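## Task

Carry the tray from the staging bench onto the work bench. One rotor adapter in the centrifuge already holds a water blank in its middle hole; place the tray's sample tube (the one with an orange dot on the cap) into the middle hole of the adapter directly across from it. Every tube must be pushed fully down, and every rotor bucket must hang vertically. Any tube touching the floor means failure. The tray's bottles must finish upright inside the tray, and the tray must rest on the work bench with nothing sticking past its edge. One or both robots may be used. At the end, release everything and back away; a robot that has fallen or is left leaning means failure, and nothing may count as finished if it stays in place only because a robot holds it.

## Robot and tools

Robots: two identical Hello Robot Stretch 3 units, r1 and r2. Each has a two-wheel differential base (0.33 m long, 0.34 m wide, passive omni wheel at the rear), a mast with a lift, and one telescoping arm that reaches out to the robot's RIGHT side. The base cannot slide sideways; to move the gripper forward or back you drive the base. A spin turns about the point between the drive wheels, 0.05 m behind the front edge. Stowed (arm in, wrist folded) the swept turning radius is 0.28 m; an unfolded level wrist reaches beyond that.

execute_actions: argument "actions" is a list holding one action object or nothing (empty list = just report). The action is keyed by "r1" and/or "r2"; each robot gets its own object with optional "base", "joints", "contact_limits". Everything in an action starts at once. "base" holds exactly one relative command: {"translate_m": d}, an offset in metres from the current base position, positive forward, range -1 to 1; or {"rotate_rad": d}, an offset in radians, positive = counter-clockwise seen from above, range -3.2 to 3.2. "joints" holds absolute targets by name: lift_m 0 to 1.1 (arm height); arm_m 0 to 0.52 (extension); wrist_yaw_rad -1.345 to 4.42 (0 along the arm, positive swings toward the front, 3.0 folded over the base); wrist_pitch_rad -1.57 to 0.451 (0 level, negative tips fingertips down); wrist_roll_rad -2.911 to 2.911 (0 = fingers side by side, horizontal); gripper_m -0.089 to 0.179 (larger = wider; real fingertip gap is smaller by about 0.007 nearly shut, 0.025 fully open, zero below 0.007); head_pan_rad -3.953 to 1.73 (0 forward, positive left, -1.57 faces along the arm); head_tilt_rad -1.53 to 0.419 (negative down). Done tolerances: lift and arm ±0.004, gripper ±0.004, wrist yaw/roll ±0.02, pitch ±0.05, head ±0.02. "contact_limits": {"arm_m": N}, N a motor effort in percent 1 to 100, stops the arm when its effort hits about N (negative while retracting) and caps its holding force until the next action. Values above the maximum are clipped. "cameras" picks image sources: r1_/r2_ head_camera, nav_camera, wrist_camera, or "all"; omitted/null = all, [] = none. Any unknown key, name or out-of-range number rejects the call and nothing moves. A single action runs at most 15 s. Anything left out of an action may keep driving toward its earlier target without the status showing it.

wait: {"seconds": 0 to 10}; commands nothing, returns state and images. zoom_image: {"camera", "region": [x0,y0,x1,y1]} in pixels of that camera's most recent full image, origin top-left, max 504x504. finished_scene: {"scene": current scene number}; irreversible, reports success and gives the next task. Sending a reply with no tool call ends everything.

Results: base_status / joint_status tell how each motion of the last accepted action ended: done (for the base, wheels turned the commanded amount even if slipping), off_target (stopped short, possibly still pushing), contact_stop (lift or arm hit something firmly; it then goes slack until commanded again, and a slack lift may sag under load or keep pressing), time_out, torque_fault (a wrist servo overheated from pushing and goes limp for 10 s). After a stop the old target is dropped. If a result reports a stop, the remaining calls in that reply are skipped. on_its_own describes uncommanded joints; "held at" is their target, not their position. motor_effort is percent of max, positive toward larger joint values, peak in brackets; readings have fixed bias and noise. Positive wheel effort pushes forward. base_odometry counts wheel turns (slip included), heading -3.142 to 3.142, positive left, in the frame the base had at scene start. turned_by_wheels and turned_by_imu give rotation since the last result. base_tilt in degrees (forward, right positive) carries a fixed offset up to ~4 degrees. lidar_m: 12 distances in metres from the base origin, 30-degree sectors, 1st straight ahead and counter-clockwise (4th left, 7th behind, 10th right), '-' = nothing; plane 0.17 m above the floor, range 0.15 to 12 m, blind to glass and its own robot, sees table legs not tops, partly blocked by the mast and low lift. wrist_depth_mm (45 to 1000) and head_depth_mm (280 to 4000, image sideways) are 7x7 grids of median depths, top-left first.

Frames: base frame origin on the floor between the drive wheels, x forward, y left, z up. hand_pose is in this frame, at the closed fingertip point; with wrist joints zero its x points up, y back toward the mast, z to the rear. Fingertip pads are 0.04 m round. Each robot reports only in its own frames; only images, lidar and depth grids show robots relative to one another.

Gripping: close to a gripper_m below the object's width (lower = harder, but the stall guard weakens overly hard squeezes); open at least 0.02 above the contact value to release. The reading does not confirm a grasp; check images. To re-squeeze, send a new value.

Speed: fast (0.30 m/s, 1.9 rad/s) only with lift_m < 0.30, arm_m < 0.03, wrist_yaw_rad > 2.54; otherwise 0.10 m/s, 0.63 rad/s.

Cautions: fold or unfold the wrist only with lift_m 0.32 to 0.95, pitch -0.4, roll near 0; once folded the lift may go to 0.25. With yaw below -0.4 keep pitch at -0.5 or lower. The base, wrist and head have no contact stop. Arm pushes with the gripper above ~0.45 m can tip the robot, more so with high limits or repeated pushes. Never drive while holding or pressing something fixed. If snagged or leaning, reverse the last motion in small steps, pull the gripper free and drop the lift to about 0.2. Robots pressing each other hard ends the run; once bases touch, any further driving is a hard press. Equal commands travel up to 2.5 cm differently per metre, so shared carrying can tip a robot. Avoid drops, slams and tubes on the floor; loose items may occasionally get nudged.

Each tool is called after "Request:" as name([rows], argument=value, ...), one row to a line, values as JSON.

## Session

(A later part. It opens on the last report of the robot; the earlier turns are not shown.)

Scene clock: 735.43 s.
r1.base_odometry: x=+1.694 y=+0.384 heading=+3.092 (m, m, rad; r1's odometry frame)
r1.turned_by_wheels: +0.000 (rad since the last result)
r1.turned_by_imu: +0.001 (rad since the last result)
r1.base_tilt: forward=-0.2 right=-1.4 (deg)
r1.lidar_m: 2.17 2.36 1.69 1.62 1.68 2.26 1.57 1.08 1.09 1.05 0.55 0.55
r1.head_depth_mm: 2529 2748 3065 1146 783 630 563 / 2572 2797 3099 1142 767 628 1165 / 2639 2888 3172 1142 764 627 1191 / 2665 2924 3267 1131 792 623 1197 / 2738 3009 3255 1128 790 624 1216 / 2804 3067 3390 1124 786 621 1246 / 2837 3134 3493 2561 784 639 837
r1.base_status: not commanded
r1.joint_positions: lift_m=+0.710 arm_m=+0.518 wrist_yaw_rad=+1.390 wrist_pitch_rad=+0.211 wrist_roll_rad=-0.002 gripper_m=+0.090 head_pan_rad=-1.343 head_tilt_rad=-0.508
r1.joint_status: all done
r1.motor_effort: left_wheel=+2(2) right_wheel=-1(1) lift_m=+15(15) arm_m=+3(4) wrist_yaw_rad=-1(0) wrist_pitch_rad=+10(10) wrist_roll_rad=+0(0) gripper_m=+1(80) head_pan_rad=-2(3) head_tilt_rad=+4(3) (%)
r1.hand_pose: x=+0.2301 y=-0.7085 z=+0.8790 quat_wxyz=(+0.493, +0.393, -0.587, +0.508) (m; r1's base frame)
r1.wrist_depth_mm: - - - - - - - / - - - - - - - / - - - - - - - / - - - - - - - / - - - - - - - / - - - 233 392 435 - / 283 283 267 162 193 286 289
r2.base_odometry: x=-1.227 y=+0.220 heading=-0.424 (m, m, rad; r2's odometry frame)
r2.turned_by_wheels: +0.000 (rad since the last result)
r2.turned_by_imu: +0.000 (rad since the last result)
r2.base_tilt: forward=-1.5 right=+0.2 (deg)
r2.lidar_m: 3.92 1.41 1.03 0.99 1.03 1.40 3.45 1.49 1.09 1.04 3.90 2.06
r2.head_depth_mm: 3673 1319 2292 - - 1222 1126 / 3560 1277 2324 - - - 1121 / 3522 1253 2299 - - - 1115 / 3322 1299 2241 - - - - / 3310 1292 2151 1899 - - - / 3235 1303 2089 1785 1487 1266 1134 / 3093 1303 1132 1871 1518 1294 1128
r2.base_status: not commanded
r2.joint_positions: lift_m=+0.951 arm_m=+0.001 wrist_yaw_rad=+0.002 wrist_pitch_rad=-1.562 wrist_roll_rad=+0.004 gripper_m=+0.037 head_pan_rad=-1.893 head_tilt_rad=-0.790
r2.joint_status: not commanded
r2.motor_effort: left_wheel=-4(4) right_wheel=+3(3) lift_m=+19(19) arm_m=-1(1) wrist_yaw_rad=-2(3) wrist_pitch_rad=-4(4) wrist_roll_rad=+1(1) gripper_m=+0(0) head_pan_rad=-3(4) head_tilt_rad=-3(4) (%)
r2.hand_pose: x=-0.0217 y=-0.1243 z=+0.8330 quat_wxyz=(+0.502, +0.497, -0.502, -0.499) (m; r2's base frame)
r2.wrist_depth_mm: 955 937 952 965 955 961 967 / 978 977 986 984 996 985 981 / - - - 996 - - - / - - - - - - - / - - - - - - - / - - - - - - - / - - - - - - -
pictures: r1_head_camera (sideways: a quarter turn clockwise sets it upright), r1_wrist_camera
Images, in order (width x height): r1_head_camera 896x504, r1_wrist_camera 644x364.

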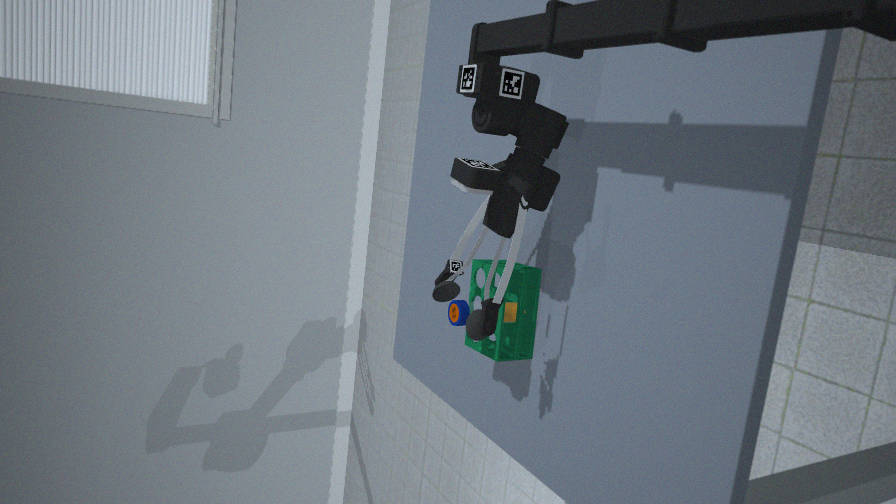

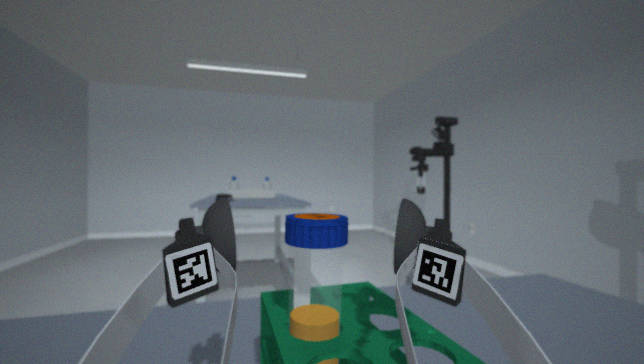

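Request:
execute_actions([
  {"r1":{"joints":{"lift_m":1.0}}},
], cameras=[])

Request:
execute_actions([
  {"r1":{"joints":{"arm_m":0.0,"wrist_yaw_rad":0.0,"wrist_pitch_rad":-1.555},"base":{"rotate_rad":-0.35}}},
], cameras=[])

Request:
execute_actions([
  {"r1":{"base":{"translate_m":0.268}}},
], cameras=[])

Request:
execute_actions([
  {"r1":{"base":{"rotate_rad":0.35}}},
], cameras=[])

Request:
execute_actions([
  {"r1":{"joints":{"arm_m":0.49,"head_pan_rad":-1.5,"head_tilt_rad":-0.7}}},
], cameras=["r1_head_camera","r1_wrist_camera"])

Scene clock: 749.00 s.
r1.base_odometry: x=+1.694 y=+0.384 heading=+3.092 (m, m, rad; r1's odometry frame)
r1.turned_by_wheels: +0.000 (rad since the last result)
r1.turned_by_imu: +0.001 (rad since the last result)
r1.base_tilt: forward=-0.1 right=-1.3 (deg)
r1.lidar_m: 2.17 2.36 1.69 1.62 1.67 2.26 1.57 1.08 1.09 1.05 0.55 0.56
r1.head_depth_mm: 2540 2716 3104 1095 799 631 563 / 2591 2795 3211 1086 796 629 1172 / 2641 2861 3326 1082 794 627 1196 / 2703 2913 3278 1075 792 625 1194 / 2741 2972 3285 1072 790 624 1214 / 2801 3088 3414 1124 787 620 1244 / 2860 3164 3495 2590 784 639 835
r1.base_status: not commanded
r1.joint_positions: lift_m=+1.000 arm_m=+0.518 wrist_yaw_rad=+1.390 wrist_pitch_rad=+0.211 wrist_roll_rad=-0.002 gripper_m=+0.090 head_pan_rad=-1.343 head_tilt_rad=-0.508
r1.joint_status: all done
r1.motor_effort: left_wheel=+2(2) right_wheel=-1(1) lift_m=+22(22) arm_m=+3(3) wrist_yaw_rad=+0(0) wrist_pitch_rad=+10(10) wrist_roll_rad=+0(0) gripper_m=+1(0) head_pan_rad=-3(2) head_tilt_rad=+3(4) (%)
r1.hand_pose: x=+0.2301 y=-0.7085 z=+1.1685 quat_wxyz=(+0.493, +0.393, -0.587, +0.508) (m; r1's base frame)
r1.wrist_depth_mm: - - - - - - - / - - - - - - - / - - - - - - - / - - - - - - - / - - - - - - - / - - - - - - - / - - - - - - -
r2.base_odometry: x=-1.227 y=+0.220 heading=-0.424 (m, m, rad; r2's odometry frame)
r2.turned_by_wheels: +0.000 (rad since the last result)
r2.turned_by_imu: +0.000 (rad since the last result)
r2.base_tilt: forward=-1.5 right=+0.2 (deg)
r2.lidar_m: 3.89 1.41 1.03 0.99 1.03 1.41 3.47 1.49 1.08 1.04 3.94 2.05
r2.head_depth_mm: 3770 1316 2319 - - 1226 1118 / 3602 1266 2359 - - - 1125 / 3437 1242 2259 - - - 1122 / 3409 1300 2244 - - - - / 3258 1298 2168 1906 - - - / 3216 1290 2110 1787 1472 1278 1129 / 3137 1308 1131 1842 1528 1288 1128
r2.base_status: not commanded
r2.joint_positions: lift_m=+0.951 arm_m=+0.001 wrist_yaw_rad=+0.002 wrist_pitch_rad=-1.562 wrist_roll_rad=+0.004 gripper_m=+0.037 head_pan_rad=-1.893 head_tilt_rad=-0.790
r2.joint_status: not commanded
r2.motor_effort: left_wheel=-4(4) right_wheel=+3(3) lift_m=+19(19) arm_m=-1(2) wrist_yaw_rad=-1(1) wrist_pitch_rad=-4(4) wrist_roll_rad=+1(0) gripper_m=+0(0) head_pan_rad=-4(4) head_tilt_rad=-4(4) (%)
r2.hand_pose: x=-0.0217 y=-0.1243 z=+0.8330 quat_wxyz=(+0.502, +0.497, -0.502, -0.499) (m; r2's base frame)
r2.wrist_depth_mm: 947 957 951 947 946 953 943 / 971 985 992 979 999 995 989 / 999 996 - 991 - - - / - - - - - - - / - - - - - - - / - - - - - - - / - - - - - - -
pictures: none
No camera images: the call's "cameras" was empty. Leave "cameras" out to get every camera's image.

Scene clock: 754.00 s.
r1.base_odometry: x=+1.694 y=+0.384 heading=+2.742 (m, m, rad; r1's odometry frame)
r1.turned_by_wheels: -0.350 (rad since the last result)
r1.turned_by_imu: -0.349 (rad since the last result)
r1.base_tilt: forward=-0.3 right=-1.4 (deg)
r1.lidar_m: 2.18 4.03 2.01 1.64 1.63 1.78 2.77 1.08 1.10 1.06 1.05 0.55
r1.head_depth_mm: 2789 3078 3370 1095 868 - - / 2759 2994 3295 1086 798 648 - / 2683 2943 3278 1081 796 628 1229 / 2641 2921 3217 1072 789 625 1189 / 2612 2821 3177 1072 789 624 1187 / 2566 2841 3131 1066 786 622 1156 / 2545 2775 3067 1062 784 620 1152
r1.base_status: done
r1.joint_positions: lift_m=+1.000 arm_m=+0.000 wrist_yaw_rad=+0.002 wrist_pitch_rad=-1.549 wrist_roll_rad=-0.002 gripper_m=+0.090 head_pan_rad=-1.343 head_tilt_rad=-0.507
r1.joint_status: all done
r1.motor_effort: left_wheel=+5(11) right_wheel=-3(9) lift_m=+22(22) arm_m=-3(4) wrist_yaw_rad=-1(4) wrist_pitch_rad=-2(10) wrist_roll_rad=+0(0) gripper_m=+0(0) head_pan_rad=-2(2) head_tilt_rad=+3(3) (%)
r1.hand_pose: x=-0.0217 y=-0.1268 z=+0.8817 quat_wxyz=(+0.506, +0.495, -0.504, -0.494) (m; r1's base frame)
r1.wrist_depth_mm: 978 990 - - - - - / 706 - - - - - - / - - - - - - - / - - - - - - - / - - - - - - - / - - - - - - - / - - - - - - -
r2.base_odometry: x=-1.227 y=+0.220 heading=-0.424 (m, m, rad; r2's odometry frame)
r2.turned_by_wheels: +0.000 (rad since the last result)
r2.turned_by_imu: +0.000 (rad since the last result)
r2.base_tilt: forward=-1.5 right=+0.3 (deg)
r2.lidar_m: 3.89 1.42 1.03 0.99 1.03 1.41 3.47 1.49 1.09 1.04 3.15 2.05
r2.head_depth_mm: 3757 1312 2328 - - 1230 1121 / 3586 1283 2335 - - - 1125 / 3539 1237 2296 - - - 1128 / 3354 1304 2249 - - - - / 3275 1302 2150 1907 - - - / 3225 1306 2091 1795 1487 1269 1134 / 3153 1302 1140 1837 1522 1295 1130
r2.base_status: not commanded
r2.joint_positions: lift_m=+0.951 arm_m=+0.001 wrist_yaw_rad=+0.002 wrist_pitch_rad=-1.562 wrist_roll_rad=+0.004 gripper_m=+0.037 head_pan_rad=-1.893 head_tilt_rad=-0.790
r2.joint_status: not commanded
r2.motor_effort: left_wheel=-4(4) right_wheel=+3(3) lift_m=+19(19) arm_m=-1(1) wrist_yaw_rad=-3(3) wrist_pitch_rad=-4(4) wrist_roll_rad=+0(1) gripper_m=+0(0) head_pan_rad=-3(3) head_tilt_rad=-3(4) (%)
r2.hand_pose: x=-0.0217 y=-0.1243 z=+0.8330 quat_wxyz=(+0.502, +0.497, -0.502, -0.499) (m; r2's base frame)
r2.wrist_depth_mm: 933 960 950 947 961 974 958 / 980 987 993 984 - 989 988 / - 985 - - - - - / - - - - - - - / - - - - - - - / - - - - - - - / - - - - - - -
pictures: none
No camera images: the call's "cameras" was empty. Leave "cameras" out to get every camera's image.

Scene clock: 757.63 s.
r1.base_odometry: x=+1.447 y=+0.488 heading=+2.742 (m, m, rad; r1's odometry frame)
r1.turned_by_wheels: +0.000 (rad since the last result)
r1.turned_by_imu: +0.001 (rad since the last result)
r1.base_tilt: forward=-0.3 right=-1.3 (deg)
r1.lidar_m: 1.92 3.32 2.14 1.73 1.72 1.88 2.94 1.29 1.18 0.96 0.33 0.33
r1.head_depth_mm: 2717 2996 3346 1093 866 - - / 2652 2931 3310 1084 799 649 - / 2621 2880 3164 1077 797 628 519 / 2566 2826 3114 1079 765 624 518 / 2543 2775 3095 1074 734 624 517 / 2495 2735 3023 1068 784 622 515 / 2459 2726 2976 2552 814 622 513
r1.base_status: done
r1.joint_positions: lift_m=+1.000 arm_m=+0.000 wrist_yaw_rad=+0.002 wrist_pitch_rad=-1.549 wrist_roll_rad=-0.002 gripper_m=+0.090 head_pan_rad=-1.343 head_tilt_rad=-0.507
r1.joint_status: not commanded
r1.motor_effort: left_wheel=+5(11) right_wheel=-3(4) lift_m=+22(22) arm_m=-3(3) wrist_yaw_rad=-1(2) wrist_pitch_rad=-3(3) wrist_roll_rad=+0(0) gripper_m=+1(1) head_pan_rad=-3(2) head_tilt_rad=+3(3) (%)
r1.hand_pose: x=-0.0217 y=-0.1268 z=+0.8817 quat_wxyz=(+0.506, +0.495, -0.504, -0.494) (m; r1's base frame)
r1.wrist_depth_mm: 252 254 996 989 - - - / 267 509 - - - - - / - - - - - - - / - - - - - - - / - - - - - - - / - - - - - - - / - - - - - - -
r2.base_odometry: x=-1.227 y=+0.220 heading=-0.424 (m, m, rad; r2's odometry frame)
r2.turned_by_wheels: +0.000 (rad since the last result)
r2.turned_by_imu: +0.000 (rad since the last result)
r2.base_tilt: forward=-1.5 right=+0.2 (deg)
r2.lidar_m: 3.90 1.42 1.03 0.99 1.03 1.40 3.46 1.49 1.09 1.04 2.78 2.05
r2.head_depth_mm: 3731 1317 2330 - - 1226 1124 / 3627 1278 2301 - - - 1119 / 3529 1258 2264 - - - 1120 / 3351 1290 2242 - - - - / 3367 1305 2179 1908 - - - / 3201 1296 2114 1802 1491 1275 1127 / 3090 1303 1127 1844 1523 1293 1137
r2.base_status: not commanded
r2.joint_positions: lift_m=+0.951 arm_m=+0.001 wrist_yaw_rad=+0.002 wrist_pitch_rad=-1.562 wrist_roll_rad=+0.004 gripper_m=+0.037 head_pan_rad=-1.893 head_tilt_rad=-0.790
r2.joint_status: not commanded
r2.motor_effort: left_wheel=-4(4) right_wheel=+3(3) lift_m=+19(19) arm_m=-1(1) wrist_yaw_rad=-2(3) wrist_pitch_rad=-4(4) wrist_roll_rad=+0(0) gripper_m=+0(0) head_pan_rad=-3(4) head_tilt_rad=-3(3) (%)
r2.hand_pose: x=-0.0217 y=-0.1243 z=+0.8330 quat_wxyz=(+0.502, +0.497, -0.502, -0.499) (m; r2's base frame)
r2.wrist_depth_mm: 956 959 978 948 961 961 970 / 987 981 984 989 - 982 - / - - 976 - - - - / - - - - - - - / - - - - - - - / - - - - - - - / - - - - - - -
pictures: none
No camera images: the call's "cameras" was empty. Leave "cameras" out to get every camera's image.

Scene clock: 759.17 s.
r1.base_odometry: x=+1.447 y=+0.488 heading=+3.092 (m, m, rad; r1's odometry frame)
r1.turned_by_wheels: +0.350 (rad since the last result)
r1.turned_by_imu: +0.351 (rad since the last result)
r1.base_tilt: forward=-0.3 right=-1.5 (deg)
r1.lidar_m: 1.92 2.49 1.79 1.72 1.77 2.39 1.29 1.29 0.99 0.95 0.33 2.11
r1.head_depth_mm: 2468 2652 2958 2644 864 - - / 2494 2734 3007 1089 732 648 - / 2553 2766 3125 1082 759 627 519 / 2590 2850 3186 2467 792 625 517 / 2668 2919 3266 2606 1907 623 516 / 2708 2992 3238 2568 1894 1504 529 / 2765 3044 3355 2570 1893 1507 1249
r1.base_status: done
r1.joint_positions: lift_m=+1.000 arm_m=+0.000 wrist_yaw_rad=+0.002 wrist_pitch_rad=-1.549 wrist_roll_rad=-0.002 gripper_m=+0.090 head_pan_rad=-1.343 head_tilt_rad=-0.507
r1.joint_status: not commanded
r1.motor_effort: left_wheel=-4(8) right_wheel=+4(7) lift_m=+22(22) arm_m=-3(3) wrist_yaw_rad=-1(2) wrist_pitch_rad=-3(3) wrist_roll_rad=+0(0) gripper_m=+0(1) head_pan_rad=-3(3) head_tilt_rad=+3(3) (%)
r1.hand_pose: x=-0.0217 y=-0.1268 z=+0.8817 quat_wxyz=(+0.506, +0.495, -0.504, -0.494) (m; r1's base frame)
r1.wrist_depth_mm: 973 993 448 - - - - / 988 - - - - - - / - - - - - - - / - - - - - - - / - - - - - - - / - - - - - - - / - - - - - - -
r2.base_odometry: x=-1.227 y=+0.220 heading=-0.424 (m, m, rad; r2's odometry frame)
r2.turned_by_wheels: +0.000 (rad since the last result)
r2.turned_by_imu: +0.000 (rad since the last result)
r2.base_tilt: forward=-1.5 right=+0.2 (deg)
r2.lidar_m: 3.89 1.41 1.03 0.99 1.03 1.40 3.47 1.49 1.09 1.04 2.77 2.05
r2.head_depth_mm: 3698 1312 2324 - - 1231 1128 / 3550 1268 2345 - - - 1118 / 3490 1243 2283 - - - 1121 / 3343 1292 2236 - - - - / 3359 1307 2154 1895 - - - / 3208 1299 2100 1798 1491 1262 1128 / 3100 1305 1132 1840 1530 1299 1133
r2.base_status: not commanded
r2.joint_positions: lift_m=+0.951 arm_m=+0.001 wrist_yaw_rad=+0.002 wrist_pitch_rad=-1.562 wrist_roll_rad=+0.004 gripper_m=+0.037 head_pan_rad=-1.893 head_tilt_rad=-0.790
r2.joint_status: not commanded
r2.motor_effort: left_wheel=-4(4) right_wheel=+3(3) lift_m=+19(19) arm_m=-1(1) wrist_yaw_rad=-3(1) wrist_pitch_rad=-4(4) wrist_roll_rad=+0(0) gripper_m=+0(0) head_pan_rad=-3(3) head_tilt_rad=-3(3) (%)
r2.hand_pose: x=-0.0217 y=-0.1243 z=+0.8330 quat_wxyz=(+0.502, +0.497, -0.502, -0.499) (m; r2's base frame)
r2.wrist_depth_mm: 949 966 935 966 955 944 969 / 970 989 983 986 994 995 1000 / 998 995 999 - - - - / - - - - - - - / - - - - - - - / - - - - - - - / - - - - - - -
pictures: none
No camera images: the call's "cameras" was empty. Leave "cameras" out to get every camera's image.

Scene clock: 763.97 s.
r1.base_odometry: x=+1.447 y=+0.488 heading=+3.092 (m, m, rad; r1's odometry frame)
r1.turned_by_wheels: +0.000 (rad since the last result)
r1.turned_by_imu: +0.001 (rad since the last result)
r1.base_tilt: forward=-0.3 right=-1.4 (deg)
r1.lidar_m: 1.91 2.49 1.79 1.71 1.77 2.39 1.29 1.29 0.99 0.95 0.33 2.12
r1.head_depth_mm: 2448 3004 2675 824 663 554 1163 / 2481 2996 1091 821 659 550 1156 / 2521 - 1030 748 658 549 1153 / 2568 2935 1078 763 655 549 1151 / 2599 2955 2387 811 653 560 1126 / 2612 2961 2628 1908 650 558 1103 / 2645 3010 2603 1967 1575 1265 1143
r1.base_status: not commanded
r1.joint_positions: lift_m=+1.000 arm_m=+0.490 wrist_yaw_rad=+0.000 wrist_pitch_rad=-1.549 wrist_roll_rad=-0.002 gripper_m=+0.090 head_pan_rad=-1.493 head_tilt_rad=-0.692
r1.joint_status: all done
r1.motor_effort: left_wheel=-4(4) right_wheel=+4(3) lift_m=+22(22) arm_m=+3(3) wrist_yaw_rad=+0(2) wrist_pitch_rad=-3(3) wrist_roll_rad=+0(0) gripper_m=+1(0) head_pan_rad=-3(17) head_tilt_rad=-4(23) (%)
r1.hand_pose: x=-0.0216 y=-0.6161 z=+0.8817 quat_wxyz=(+0.506, +0.495, -0.504, -0.494) (m; r1's base frame)
r1.wrist_depth_mm: 252 253 256 258 261 264 266 / 261 260 264 264 269 271 276 / 270 269 215 247 276 281 283 / - 276 252 219 285 290 292 / - 285 290 164 294 299 301 / - 294 302 303 309 309 314 / - 306 311 313 316 320 322
r2.base_odometry: x=-1.227 y=+0.220 heading=-0.424 (m, m, rad; r2's odometry frame)
r2.turned_by_wheels: +0.000 (rad since the last result)
r2.turned_by_imu: +0.000 (rad since the last result)
r2.base_tilt: forward=-1.5 right=+0.2 (deg)
r2.lidar_m: 3.96 1.41 1.03 0.99 1.03 1.40 3.46 1.49 1.09 1.04 2.78 2.05
r2.head_depth_mm: 3739 1321 2328 - - 1225 1116 / 3501 1276 2349 - - - 1126 / 3521 1247 2266 - - - 1124 / 3322 1299 2258 - - - - / 3324 1310 2191 1902 - - - / 3245 1305 2112 1785 1501 1270 1135 / 3091 1308 1139 1843 1532 1291 1129
r2.base_status: not commanded
r2.joint_positions: lift_m=+0.951 arm_m=+0.001 wrist_yaw_rad=+0.002 wrist_pitch_rad=-1.562 wrist_roll_rad=+0.004 gripper_m=+0.037 head_pan_rad=-1.893 head_tilt_rad=-0.790
r2.joint_status: not commanded
r2.motor_effort: left_wheel=-4(4) right_wheel=+3(3) lift_m=+19(19) arm_m=-1(1) wrist_yaw_rad=-2(3) wrist_pitch_rad=-4(4) wrist_roll_rad=+0(1) gripper_m=+0(0) head_pan_rad=-3(3) head_tilt_rad=-3(3) (%)
r2.hand_pose: x=-0.0217 y=-0.1243 z=+0.8330 quat_wxyz=(+0.502, +0.497, -0.502, -0.499) (m; r2's base frame)
r2.wrist_depth_mm: 944 951 957 959 968 947 960 / 977 966 966 979 998 976 993 / - - - 984 - - - / - - - - - - - / - - - - - - - / - - - - - - - / - - - - - - -
pictures: r1_head_camera (sideways: a quarter turn clockwise sets it upright), r1_wrist_camera
Images, in order (width x height): r1_head_camera 896x504, r1_wrist_camera 644x364.

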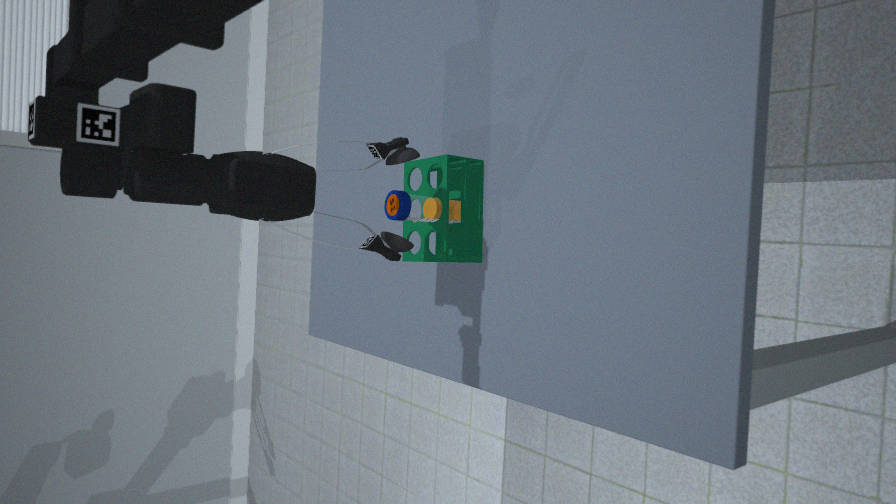

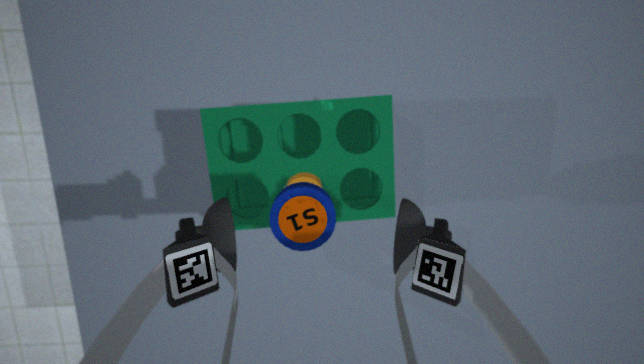

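Request:
execute_actions([
  {"r1":{"joints":{"lift_m":0.982,"gripper_m":0.08,"wrist_pitch_rad":-1.57},"base":{"translate_m":0.01}}},
], cameras=["r1_head_camera","r1_wrist_camera"])

Scene clock: 777.37 s.
r1.base_odometry: x=+1.437 y=+0.489 heading=+3.092 (m, m, rad; r1's odometry frame)
r1.turned_by_wheels: +0.000 (rad since the last result)
r1.turned_by_imu: +0.001 (rad since the last result)
r1.base_tilt: forward=-0.3 right=-1.4 (deg)
r1.lidar_m: 1.91 2.48 1.80 1.71 1.78 2.40 1.30 1.30 0.99 0.95 0.32 2.10
r1.head_depth_mm: 2485 - 2706 825 661 553 1155 / 2467 2960 1092 822 660 551 1151 / 2541 - 995 743 658 549 1153 / 2581 2927 1081 761 655 547 1153 / 2599 2942 2496 811 653 558 1085 / 2604 2951 2596 1973 670 557 1118 / 2628 3001 2573 1961 1587 1325 1140
r1.base_status: done
r1.joint_positions: lift_m=+0.982 arm_m=+0.490 wrist_yaw_rad=+0.000 wrist_pitch_rad=-1.554 wrist_roll_rad=-0.002 gripper_m=+0.080 head_pan_rad=-1.493 head_tilt_rad=-0.692
r1.joint_status: all done
joint sent to its limit — the command would take r1.wrist_pitch_rad past its lower limit, so that joint was sent only as far as its limit.
r1.motor_effort: left_wheel=-3(5) right_wheel=+3(9) lift_m=+14(21) arm_m=+4(4) wrist_yaw_rad=+0(0) wrist_pitch_rad=-4(4) wrist_roll_rad=+0(1) gripper_m=+0(46) head_pan_rad=-2(2) head_tilt_rad=-4(4) (%)
r1.hand_pose: x=-0.0216 y=-0.6148 z=+0.8644 quat_wxyz=(+0.505, +0.496, -0.503, -0.496) (m; r1's base frame)
r1.wrist_depth_mm: 236 236 239 241 243 246 249 / 243 243 247 247 251 254 256 / 253 252 249 199 252 262 264 / - 261 259 201 264 271 273 / - 267 237 145 276 280 284 / - 276 282 282 286 288 292 / - 288 290 293 298 299 304
r2.base_odometry: x=-1.227 y=+0.220 heading=-0.424 (m, m, rad; r2's odometry frame)
r2.turned_by_wheels: +0.000 (rad since the last result)
r2.turned_by_imu: +0.000 (rad since the last result)
r2.base_tilt: forward=-1.4 right=+0.3 (deg)
r2.lidar_m: 3.91 1.42 1.03 0.99 1.03 1.41 3.46 1.49 1.09 1.04 2.76 2.05
r2.head_depth_mm: 3725 1323 2315 - - 1227 1123 / 3541 1272 2328 - - - 1120 / 3429 1238 2301 - - - 1123 / 3340 1295 2241 - - - - / 3373 1298 2182 1888 - - - / 3213 1293 2118 1788 1496 1274 1119 / 3152 1301 1140 1835 1519 1297 1131
r2.base_status: not commanded
r2.joint_positions: lift_m=+0.951 arm_m=+0.001 wrist_yaw_rad=+0.002 wrist_pitch_rad=-1.562 wrist_roll_rad=+0.004 gripper_m=+0.037 head_pan_rad=-1.893 head_tilt_rad=-0.790
r2.joint_status: not commanded
r2.motor_effort: left_wheel=-4(4) right_wheel=+3(3) lift_m=+19(19) arm_m=-1(1) wrist_yaw_rad=-3(2) wrist_pitch_rad=-4(4) wrist_roll_rad=+1(0) gripper_m=+0(0) head_pan_rad=-3(3) head_tilt_rad=-3(3) (%)
r2.hand_pose: x=-0.0217 y=-0.1243 z=+0.8330 quat_wxyz=(+0.502, +0.497, -0.502, -0.499) (m; r2's base frame)
r2.wrist_depth_mm: 930 946 959 940 959 953 985 / 989 971 988 992 994 989 982 / - - 998 - - - - / - - - - - - - / - - - - - - - / - - - - - - - / - - - - - - -
pictures: r1_head_camera (sideways: a quarter turn clockwise sets it upright), r1_wrist_camera
Images, in order (width x height): r1_head_camera 896x504, r1_wrist_camera 644x364.

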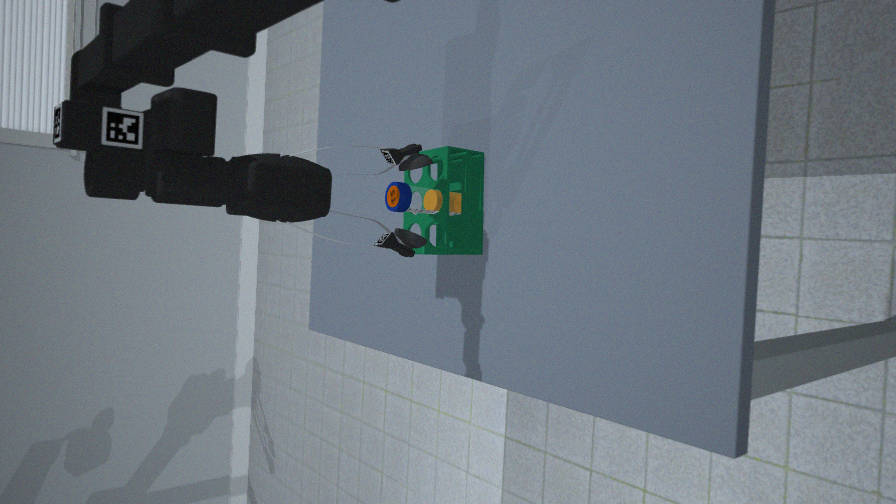

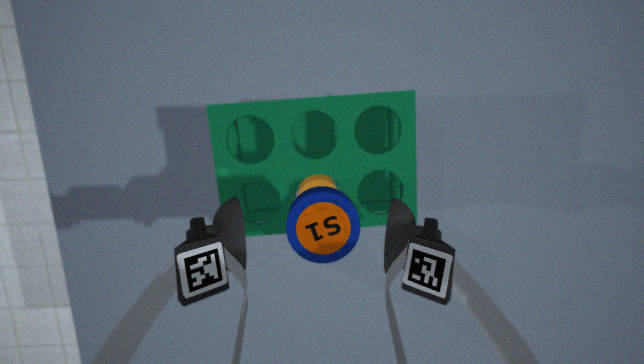

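Request:
execute_actions([
  {"r1":{"joints":{"lift_m":0.968},"base":{"translate_m":-0.003}}},
], cameras=[])

Request:
execute_actions([
  {"r1":{"joints":{"gripper_m":-0.005}}},
], cameras=["r1_head_camera","r1_wrist_camera"])

Request:
execute_actions([
  {"r1":{"joints":{"lift_m":1.09}}},
], cameras=["r1_head_camera","r1_wrist_camera"])

Scene clock: 783.83 s.
r1.base_odometry: x=+1.440 y=+0.489 heading=+3.091 (m, m, rad; r1's odometry frame)
r1.turned_by_wheels: +0.000 (rad since the last result)
r1.turned_by_imu: +0.001 (rad since the last result)
r1.base_tilt: forward=-0.2 right=-1.4 (deg)
r1.lidar_m: 1.91 2.49 1.80 1.72 1.78 2.39 1.30 1.30 0.99 0.95 0.33 2.11
r1.head_depth_mm: 2513 - 1047 826 661 553 1165 / 2504 2976 1090 823 659 551 1150 / 2529 - 993 744 656 549 1154 / 2570 2898 1079 762 655 550 1150 / 2574 2913 2485 809 655 560 1105 / 2620 2953 2622 1972 651 556 1099 / 2612 2963 2573 1961 1591 1296 1140
r1.base_status: done
r1.joint_positions: lift_m=+0.968 arm_m=+0.490 wrist_yaw_rad=+0.000 wrist_pitch_rad=-1.554 wrist_roll_rad=-0.002 gripper_m=+0.080 head_pan_rad=-1.493 head_tilt_rad=-0.692
r1.joint_status: all done
r1.motor_effort: left_wheel=-4(9) right_wheel=+3(5) lift_m=+14(13) arm_m=+3(4) wrist_yaw_rad=+0(0) wrist_pitch_rad=-4(3) wrist_roll_rad=+0(0) gripper_m=+0(1) head_pan_rad=-2(3) head_tilt_rad=-5(5) (%)
r1.hand_pose: x=-0.0216 y=-0.6147 z=+0.8504 quat_wxyz=(+0.505, +0.496, -0.503, -0.496) (m; r1's base frame)
r1.wrist_depth_mm: 222 225 226 228 231 232 234 / 229 231 231 234 237 241 242 / 236 238 184 185 239 247 250 / 244 245 201 187 249 255 258 / 254 253 249 129 261 264 268 / - 262 267 268 273 274 277 / - 271 275 279 280 286 288
r2.base_odometry: x=-1.227 y=+0.220 heading=-0.424 (m, m, rad; r2's odometry frame)
r2.turned_by_wheels: +0.000 (rad since the last result)
r2.turned_by_imu: +0.000 (rad since the last result)
r2.base_tilt: forward=-1.5 right=+0.2 (deg)
r2.lidar_m: 3.90 1.42 1.03 0.99 1.03 1.41 3.46 1.50 1.09 1.04 2.77 2.06
r2.head_depth_mm: 3760 1321 2317 - - 1224 1121 / 3604 1271 2314 - - - 1125 / 3462 1249 2289 - - - 1124 / 3294 1292 2233 - - - - / 3243 1303 2144 1891 - - - / 3173 1302 2088 1790 1482 1268 1126 / 3086 1312 1132 1840 1515 1291 1129
r2.base_status: not commanded
r2.joint_positions: lift_m=+0.951 arm_m=+0.001 wrist_yaw_rad=+0.002 wrist_pitch_rad=-1.562 wrist_roll_rad=+0.004 gripper_m=+0.037 head_pan_rad=-1.893 head_tilt_rad=-0.790
r2.joint_status: not commanded
r2.motor_effort: left_wheel=-4(4) right_wheel=+3(3) lift_m=+19(19) arm_m=-1(2) wrist_yaw_rad=-4(1) wrist_pitch_rad=-4(4) wrist_roll_rad=+0(0) gripper_m=+0(0) head_pan_rad=-3(3) head_tilt_rad=-3(3) (%)
r2.hand_pose: x=-0.0217 y=-0.1243 z=+0.8330 quat_wxyz=(+0.502, +0.497, -0.502, -0.499) (m; r2's base frame)
r2.wrist_depth_mm: 959 943 967 946 950 962 964 / 984 994 983 982 997 - 999 / - - - - 992 - - / - - - - - - - / - - - - - - - / - - - - - - - / - - - - - - -
pictures: none
No camera images: the call's "cameras" was empty. Leave "cameras" out to get every camera's image.

Scene clock: 785.17 s.
r1.base_odometry: x=+1.440 y=+0.489 heading=+3.091 (m, m, rad; r1's odometry frame)
r1.turned_by_wheels: +0.000 (rad since the last result)
r1.turned_by_imu: +0.000 (rad since the last result)
r1.base_tilt: forward=-0.3 right=-1.3 (deg)
r1.lidar_m: 1.91 2.48 1.79 1.72 1.78 2.40 1.30 1.30 0.99 0.95 0.33 2.10
r1.head_depth_mm: 2536 - 1049 825 662 553 1161 / 2501 3000 1087 822 658 552 1157 / 2550 - 991 746 657 549 1152 / 2582 2918 1077 763 654 548 1151 / 2612 2941 2477 811 652 559 1100 / 2573 2957 2584 1978 652 558 1103 / 2650 3012 2593 1957 1590 1293 1143
r1.base_status: not commanded
r1.joint_positions: lift_m=+0.968 arm_m=+0.490 wrist_yaw_rad=+0.000 wrist_pitch_rad=-1.554 wrist_roll_rad=-0.002 gripper_m=-0.004 head_pan_rad=-1.493 head_tilt_rad=-0.692
r1.joint_status: all done
r1.motor_effort: left_wheel=-3(3) right_wheel=+3(3) lift_m=+14(15) arm_m=+4(4) wrist_yaw_rad=-1(1) wrist_pitch_rad=-4(4) wrist_roll_rad=+0(0) gripper_m=-13(87) head_pan_rad=-3(2) head_tilt_rad=-4(5) (%)
r1.hand_pose: x=-0.0216 y=-0.6147 z=+0.8504 quat_wxyz=(+0.505, +0.496, -0.503, -0.496) (m; r1's base frame)
r1.wrist_depth_mm: 222 224 225 228 230 233 235 / 229 231 232 234 237 240 243 / 236 237 185 185 239 248 251 / 244 244 201 187 248 256 259 / 254 254 252 127 261 263 267 / - 262 268 270 272 273 277 / - 270 274 278 282 283 288
r2.base_odometry: x=-1.227 y=+0.220 heading=-0.424 (m, m, rad; r2's odometry frame)
r2.turned_by_wheels: +0.000 (rad since the last result)
r2.turned_by_imu: +0.000 (rad since the last result)
r2.base_tilt: forward=-1.5 right=+0.3 (deg)
r2.lidar_m: 3.92 1.42 1.03 0.99 1.03 1.41 3.46 1.49 1.09 1.04 2.77 2.05
r2.head_depth_mm: 3765 1315 2295 - - 1225 1126 / 3586 1274 2322 - - - 1126 / 3465 1251 2284 - - - 1125 / 3317 1288 2264 - - - - / 3328 1307 2171 1899 - - - / 3265 1304 2092 1784 1474 1273 1130 / 3064 1299 1127 1838 1538 1296 1123
r2.base_status: not commanded
r2.joint_positions: lift_m=+0.951 arm_m=+0.001 wrist_yaw_rad=+0.002 wrist_pitch_rad=-1.562 wrist_roll_rad=+0.004 gripper_m=+0.037 head_pan_rad=-1.893 head_tilt_rad=-0.790
r2.joint_status: not commanded
r2.motor_effort: left_wheel=-4(4) right_wheel=+3(3) lift_m=+19(19) arm_m=-1(1) wrist_yaw_rad=-2(3) wrist_pitch_rad=-3(4) wrist_roll_rad=+0(1) gripper_m=+0(0) head_pan_rad=-3(4) head_tilt_rad=-4(3) (%)
r2.hand_pose: x=-0.0217 y=-0.1243 z=+0.8330 quat_wxyz=(+0.502, +0.497, -0.502, -0.499) (m; r2's base frame)
r2.wrist_depth_mm: 951 933 959 945 956 969 961 / 960 1000 989 997 - 992 - / 998 - - - - - - / - - - - - - - / - - - - - - - / - - - - - - - / - - - - - - -
pictures: r1_head_camera (sideways: a quarter turn clockwise sets it upright), r1_wrist_camera
Images, in order (width x height): r1_head_camera 896x504, r1_wrist_camera 644x364.

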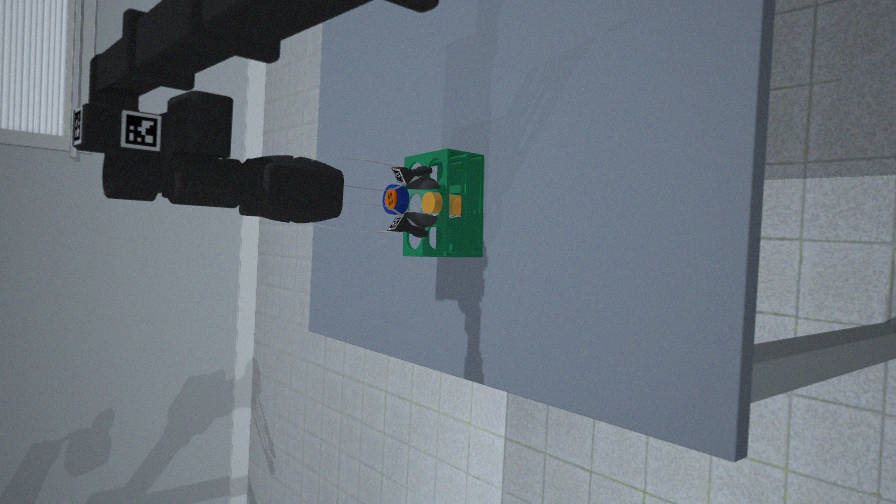

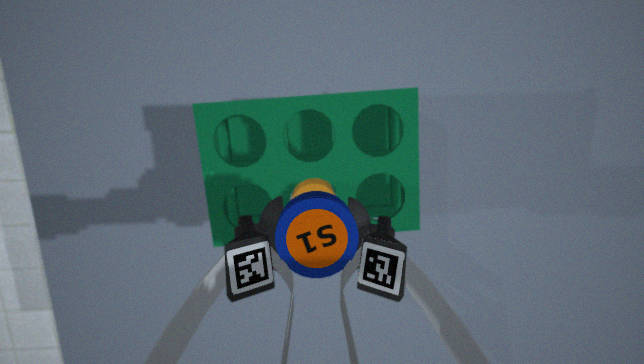

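Scene clock: 787.10 s.
r1.base_odometry: x=+1.440 y=+0.489 heading=+3.091 (m, m, rad; r1's odometry frame)
r1.turned_by_wheels: +0.000 (rad since the last result)
r1.turned_by_imu: +0.000 (rad since the last result)
r1.base_tilt: forward=-0.3 right=-1.4 (deg)
r1.lidar_m: 1.91 2.49 1.79 1.72 1.77 2.40 1.30 1.30 0.99 0.95 0.33 2.11
r1.head_depth_mm: 2561 2866 2680 824 662 553 1163 / 2651 2883 1091 824 659 551 1159 / 2531 3045 1060 755 658 548 1150 / 2554 2947 1076 762 655 548 1153 / 2607 2935 2484 813 653 559 1103 / 2607 2988 2608 1984 652 558 1101 / 2618 2969 2587 1961 1585 1296 1143
r1.base_status: not commanded
r1.joint_positions: lift_m=+1.090 arm_m=+0.490 wrist_yaw_rad=+0.000 wrist_pitch_rad=-1.554 wrist_roll_rad=-0.002 gripper_m=-0.004 head_pan_rad=-1.493 head_tilt_rad=-0.692
r1.joint_status: all done
r1.motor_effort: left_wheel=-4(4) right_wheel=+3(3) lift_m=+22(25) arm_m=+3(3) wrist_yaw_rad=+0(0) wrist_pitch_rad=-4(4) wrist_roll_rad=+0(0) gripper_m=-13(13) head_pan_rad=-1(2) head_tilt_rad=-5(5) (%)
r1.hand_pose: x=-0.0216 y=-0.6147 z=+0.9718 quat_wxyz=(+0.505, +0.496, -0.503, -0.496) (m; r1's base frame)
r1.wrist_depth_mm: - 339 339 342 347 349 351 / - 349 351 354 357 363 367 / - 359 358 308 368 370 375 / - 374 372 316 382 384 389 / - 388 386 127 395 399 405 / - - 406 408 410 412 418 / - - 417 418 427 427 436
r2.base_odometry: x=-1.227 y=+0.220 heading=-0.424 (m, m, rad; r2's odometry frame)
r2.turned_by_wheels: +0.000 (rad since the last result)
r2.turned_by_imu: +0.000 (rad since the last result)
r2.base_tilt: forward=-1.5 right=+0.3 (deg)
r2.lidar_m: 3.90 1.41 1.03 0.99 1.03 1.41 3.47 1.50 1.09 1.04 2.77 2.05
r2.head_depth_mm: 3691 1320 2319 - - 1219 1120 / 3562 1286 2304 - - - 1120 / 3467 1245 2293 - - - 1126 / 3373 1299 2213 - - - - / 3312 1300 2170 1899 - - - / 3258 1298 2093 1796 1495 1273 1127 / 3090 1299 1134 1859 1528 1292 1128
r2.base_status: not commanded
r2.joint_positions: lift_m=+0.951 arm_m=+0.001 wrist_yaw_rad=+0.002 wrist_pitch_rad=-1.562 wrist_roll_rad=+0.004 gripper_m=+0.037 head_pan_rad=-1.893 head_tilt_rad=-0.790
r2.joint_status: not commanded
r2.motor_effort: left_wheel=-4(4) right_wheel=+3(3) lift_m=+19(19) arm_m=-1(2) wrist_yaw_rad=-2(2) wrist_pitch_rad=-4(4) wrist_roll_rad=+1(0) gripper_m=+0(1) head_pan_rad=-4(3) head_tilt_rad=-3(3) (%)
r2.hand_pose: x=-0.0217 y=-0.1243 z=+0.8330 quat_wxyz=(+0.502, +0.497, -0.502, -0.499) (m; r2's base frame)
r2.wrist_depth_mm: 964 944 950 955 972 969 994 / 972 980 983 993 988 976 - / - - 998 - - - - / - - - - - - - / - - - - - - - / - - - - - - - / - - - - - - -
pictures: r1_head_camera (sideways: a quarter turn clockwise sets it upright), r1_wrist_camera
Images, in order (width x height): r1_head_camera 896x504, r1_wrist_camera 644x364.

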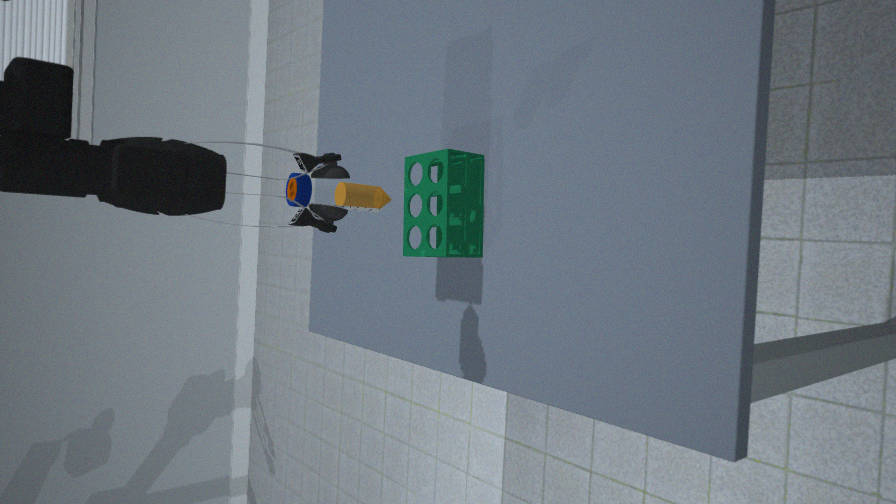

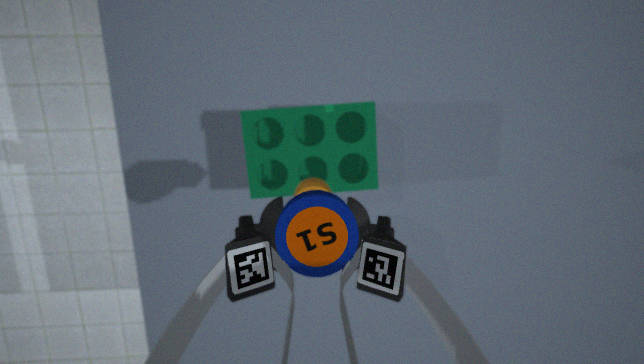

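Request:
execute_actions([
  {"r1":{"joints":{"arm_m":0.36,"lift_m":1.1},"base":{"translate_m":-0.9}}},
], cameras=[])

Request:
execute_actions([
  {"r1":{"joints":{"head_tilt_rad":-0.85},"base":{"translate_m":-0.89}}},
], cameras=["r1_head_camera","r1_wrist_camera"])

Scene clock: 802.60 s.
r1.base_odometry: x=+2.339 y=+0.444 heading=+3.091 (m, m, rad; r1's odometry frame)
r1.turned_by_wheels: +0.000 (rad since the last result)
r1.turned_by_imu: +0.004 (rad since the last result)
r1.base_tilt: forward=-0.2 right=-1.4 (deg)
r1.lidar_m: 2.80 2.46 1.78 1.70 1.76 2.38 1.23 0.49 0.51 0.97 1.00 1.06
r1.head_depth_mm: 2620 2863 1098 826 662 566 1162 / - 2916 1095 822 660 564 1151 / 2556 - 1082 765 657 563 1151 / 2587 2932 1078 814 655 574 1142 / 2576 2928 1071 813 653 573 1143 / 2619 2965 1064 807 649 571 1146 / 2641 2965 1057 805 647 569 1145
r1.base_status: done
r1.joint_positions: lift_m=+1.100 arm_m=+0.360 wrist_yaw_rad=+0.000 wrist_pitch_rad=-1.555 wrist_roll_rad=-0.002 gripper_m=-0.004 head_pan_rad=-1.493 head_tilt_rad=-0.692
r1.joint_status: all done
r1.motor_effort: left_wheel=-3(10) right_wheel=+3(5) lift_m=+22(23) arm_m=-3(4) wrist_yaw_rad=-1(0) wrist_pitch_rad=-3(4) wrist_roll_rad=+0(0) gripper_m=-13(13) head_pan_rad=-3(3) head_tilt_rad=-4(4) (%)
r1.hand_pose: x=-0.0216 y=-0.4853 z=+0.9818 quat_wxyz=(+0.505, +0.497, -0.503, -0.496) (m; r1's base frame)
r1.wrist_depth_mm: 343 346 350 352 356 363 364 / 356 356 361 362 368 372 376 / 364 370 372 377 381 385 387 / 378 380 385 383 391 396 402 / 392 394 396 127 404 409 416 / 403 405 415 415 423 424 431 / - - - - - - -
r2.base_odometry: x=-1.227 y=+0.220 heading=-0.424 (m, m, rad; r2's odometry frame)
r2.turned_by_wheels: +0.000 (rad since the last result)
r2.turned_by_imu: +0.000 (rad since the last result)
r2.base_tilt: forward=-1.6 right=+0.2 (deg)
r2.lidar_m: 3.89 1.42 1.03 0.99 1.03 1.40 3.47 1.49 1.09 1.04 3.90 2.06
r2.head_depth_mm: 3767 1306 2363 - - 1220 1126 / 3559 1279 2326 - - - 1121 / 3427 1233 2286 - - - 1133 / 3403 1303 2257 - - - - / 3314 1297 2156 1888 - - - / 3238 1304 2103 1786 1478 1267 1124 / 3030 1309 1141 1852 1530 1297 1135
r2.base_status: not commanded
r2.joint_positions: lift_m=+0.951 arm_m=+0.001 wrist_yaw_rad=+0.002 wrist_pitch_rad=-1.562 wrist_roll_rad=+0.004 gripper_m=+0.037 head_pan_rad=-1.893 head_tilt_rad=-0.790
r2.joint_status: not commanded
r2.motor_effort: left_wheel=-4(4) right_wheel=+3(3) lift_m=+19(19) arm_m=-2(1) wrist_yaw_rad=-3(1) wrist_pitch_rad=-4(4) wrist_roll_rad=+0(0) gripper_m=+0(0) head_pan_rad=-3(3) head_tilt_rad=-3(4) (%)
r2.hand_pose: x=-0.0217 y=-0.1243 z=+0.8330 quat_wxyz=(+0.502, +0.497, -0.502, -0.499) (m; r2's base frame)
r2.wrist_depth_mm: 946 951 964 942 966 951 976 / 945 976 973 999 989 967 993 / - - - - - - - / - - - - - - - / - - - - - - - / - - - - - - - / - - - - - - -
pictures: none
No camera images: the call's "cameras" was empty. Leave "cameras" out to get every camera's image.

Scene clock: 812.73 s.
r1.base_odometry: x=+3.227 y=+0.399 heading=+3.091 (m, m, rad; r1's odometry frame)
r1.turned_by_wheels: +0.000 (rad since the last result)
r1.turned_by_imu: +0.004 (rad since the last result)
r1.base_tilt: forward=-0.3 right=-1.3 (deg)
r1.lidar_m: 1.92 2.43 1.76 1.68 1.74 1.63 1.57 0.44 0.32 0.31 0.32 0.43
r1.head_depth_mm: 755 878 838 724 597 739 1078 / 775 887 862 723 600 746 1092 / - 893 769 706 605 763 1095 / 766 880 872 697 608 778 1096 / 772 884 828 629 612 793 1084 / 2708 2562 845 627 617 808 1101 / 2773 2618 1897 1491 798 824 1101
r1.base_status: done
r1.joint_positions: lift_m=+1.100 arm_m=+0.360 wrist_yaw_rad=+0.000 wrist_pitch_rad=-1.555 wrist_roll_rad=-0.002 gripper_m=-0.004 head_pan_rad=-1.493 head_tilt_rad=-0.839
r1.joint_status: all done
r1.motor_effort: left_wheel=-4(7) right_wheel=+4(3) lift_m=+22(23) arm_m=-3(3) wrist_yaw_rad=+0(0) wrist_pitch_rad=-3(3) wrist_roll_rad=+0(0) gripper_m=-12(14) head_pan_rad=-3(3) head_tilt_rad=-5(19) (%)
r1.hand_pose: x=-0.0216 y=-0.4853 z=+0.9818 quat_wxyz=(+0.505, +0.497, -0.503, -0.496) (m; r1's base frame)
r1.wrist_depth_mm: - 341 346 351 371 377 320 / - 347 379 379 379 364 - / - 326 393 378 399 366 - / - 334 398 379 420 350 - / - 345 349 126 361 359 - / - - - 129 - - - / - - - - - - -
r2.base_odometry: x=-1.227 y=+0.220 heading=-0.424 (m, m, rad; r2's odometry frame)
r2.turned_by_wheels: +0.000 (rad since the last result)
r2.turned_by_imu: +0.000 (rad since the last result)
r2.base_tilt: forward=-1.5 right=+0.2 (deg)
r2.lidar_m: 3.91 1.41 1.03 0.99 1.03 1.40 3.47 1.50 1.09 1.04 3.89 2.05
r2.head_depth_mm: 3630 1314 2292 - - 1222 1121 / 3640 1273 2306 - - - 1120 / 3461 1247 2308 - - - 1122 / 3320 1296 2250 - - - - / 3311 1306 2180 1897 - - - / 3210 1302 2076 1773 1493 1264 1124 / 3164 1305 1133 1848 1516 1296 1131
r2.base_status: not commanded
r2.joint_positions: lift_m=+0.951 arm_m=+0.001 wrist_yaw_rad=+0.002 wrist_pitch_rad=-1.562 wrist_roll_rad=+0.004 gripper_m=+0.037 head_pan_rad=-1.893 head_tilt_rad=-0.790
r2.joint_status: not commanded
r2.motor_effort: left_wheel=-4(4) right_wheel=+3(3) lift_m=+19(19) arm_m=-1(1) wrist_yaw_rad=-2(3) wrist_pitch_rad=-4(4) wrist_roll_rad=+0(0) gripper_m=+0(0) head_pan_rad=-4(4) head_tilt_rad=-4(4) (%)
r2.hand_pose: x=-0.0217 y=-0.1243 z=+0.8330 quat_wxyz=(+0.502, +0.497, -0.502, -0.499) (m; r2's base frame)
r2.wrist_depth_mm: 950 957 958 972 956 982 944 / 985 961 973 984 982 980 989 / - 995 - - - - - / - - - - - - - / - - - - - - - / - - - - - - - / - - - - - - -
pictures: r1_head_camera (sideways: a quarter turn clockwise sets it upright), r1_wrist_camera
Images, in order (width x height): r1_head_camera 896x504, r1_wrist_camera 644x364.

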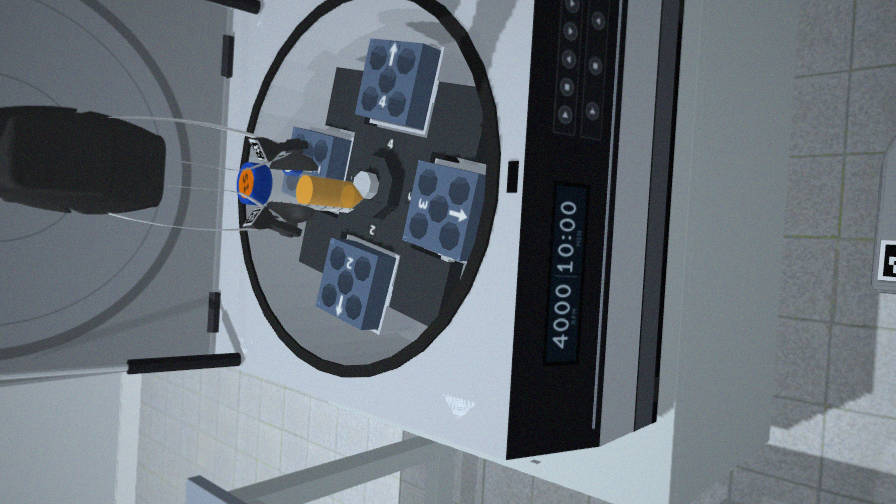

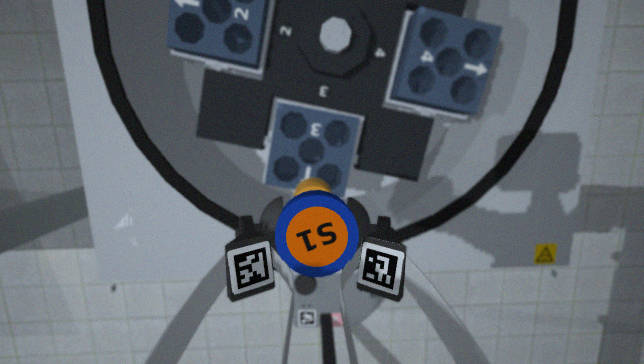

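Request:
execute_actions([
  {"r1":{"joints":{"arm_m":0.378,"lift_m":1.04},"base":{"translate_m":0.006}}},
], cameras=["r1_head_camera","r1_wrist_camera"])

Scene clock: 822.07 s.
r1.base_odometry: x=+3.221 y=+0.399 heading=+3.091 (m, m, rad; r1's odometry frame)
r1.turned_by_wheels: +0.000 (rad since the last result)
r1.turned_by_imu: +0.001 (rad since the last result)
r1.base_tilt: forward=-0.2 right=-1.4 (deg)
r1.lidar_m: 1.92 2.43 1.76 1.69 1.74 1.64 1.57 0.44 0.32 0.31 0.32 0.43
r1.head_depth_mm: 769 877 840 726 596 737 1079 / 782 885 866 723 601 748 1094 / - - 831 702 604 762 1101 / 767 882 874 700 608 775 1096 / 772 881 825 629 613 792 1079 / 2687 2661 1880 628 616 806 1099 / 2776 2603 1873 1499 800 824 1099
r1.base_status: done
r1.joint_positions: lift_m=+1.040 arm_m=+0.378 wrist_yaw_rad=+0.000 wrist_pitch_rad=-1.555 wrist_roll_rad=-0.002 gripper_m=-0.004 head_pan_rad=-1.493 head_tilt_rad=-0.839
r1.joint_status: all done
r1.motor_effort: left_wheel=-4(5) right_wheel=+3(7) lift_m=+15(19) arm_m=+3(4) wrist_yaw_rad=+0(0) wrist_pitch_rad=-3(3) wrist_roll_rad=+0(0) gripper_m=-13(12) head_pan_rad=-3(3) head_tilt_rad=-5(5) (%)
r1.hand_pose: x=-0.0216 y=-0.5025 z=+0.9224 quat_wxyz=(+0.505, +0.497, -0.503, -0.496) (m; r1's base frame)
r1.wrist_depth_mm: 249 299 289 294 314 313 277 / 255 332 321 317 324 309 275 / 263 314 328 332 339 341 281 / 275 277 395 315 348 337 287 / 284 282 308 126 366 299 298 / - 292 299 298 304 304 310 / - - - - - - -
r2.base_odometry: x=-1.227 y=+0.220 heading=-0.424 (m, m, rad; r2's odometry frame)
r2.turned_by_wheels: +0.000 (rad since the last result)
r2.turned_by_imu: +0.000 (rad since the last result)
r2.base_tilt: forward=-1.5 right=+0.3 (deg)
r2.lidar_m: 3.92 1.42 1.03 0.99 1.03 1.40 3.47 1.49 1.09 1.04 3.89 2.05
r2.head_depth_mm: 3703 1319 2311 - - 1223 1123 / 3583 1275 2296 - - - 1126 / 3443 1240 2262 - - - 1127 / 3297 1289 2223 - - - - / 3315 1304 2190 1904 - - - / 3186 1307 2098 1791 1496 1273 1131 / 3099 1299 1137 1832 1512 1292 1128
r2.base_status: not commanded
r2.joint_positions: lift_m=+0.951 arm_m=+0.001 wrist_yaw_rad=+0.002 wrist_pitch_rad=-1.562 wrist_roll_rad=+0.004 gripper_m=+0.037 head_pan_rad=-1.893 head_tilt_rad=-0.790
r2.joint_status: not commanded
r2.motor_effort: left_wheel=-4(4) right_wheel=+3(3) lift_m=+19(19) arm_m=-1(1) wrist_yaw_rad=-2(2) wrist_pitch_rad=-4(4) wrist_roll_rad=+0(0) gripper_m=+0(0) head_pan_rad=-4(3) head_tilt_rad=-3(3) (%)
r2.hand_pose: x=-0.0217 y=-0.1243 z=+0.8330 quat_wxyz=(+0.502, +0.497, -0.502, -0.499) (m; r2's base frame)
r2.wrist_depth_mm: 939 948 963 958 948 971 969 / 976 996 977 - 991 983 997 / 999 - - - - - - / - - - - - - - / - - - - - - - / - - - - - - - / - - - - - - -
pictures: r1_head_camera (sideways: a quarter turn clockwise sets it upright), r1_wrist_camera
Images, in order (width x height): r1_head_camera 896x504, r1_wrist_camera 644x364.

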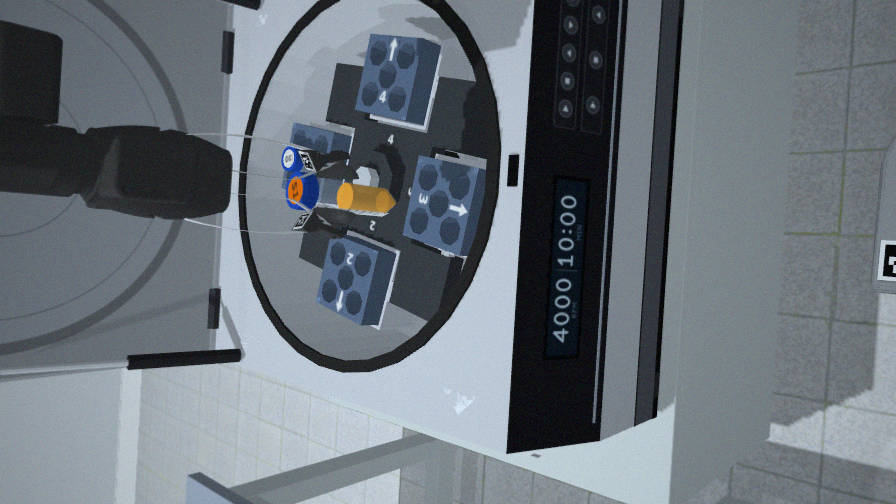

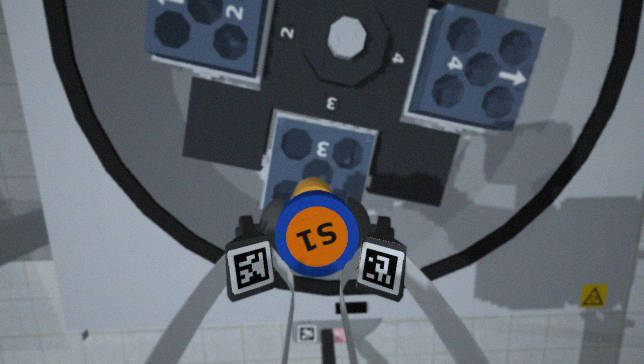

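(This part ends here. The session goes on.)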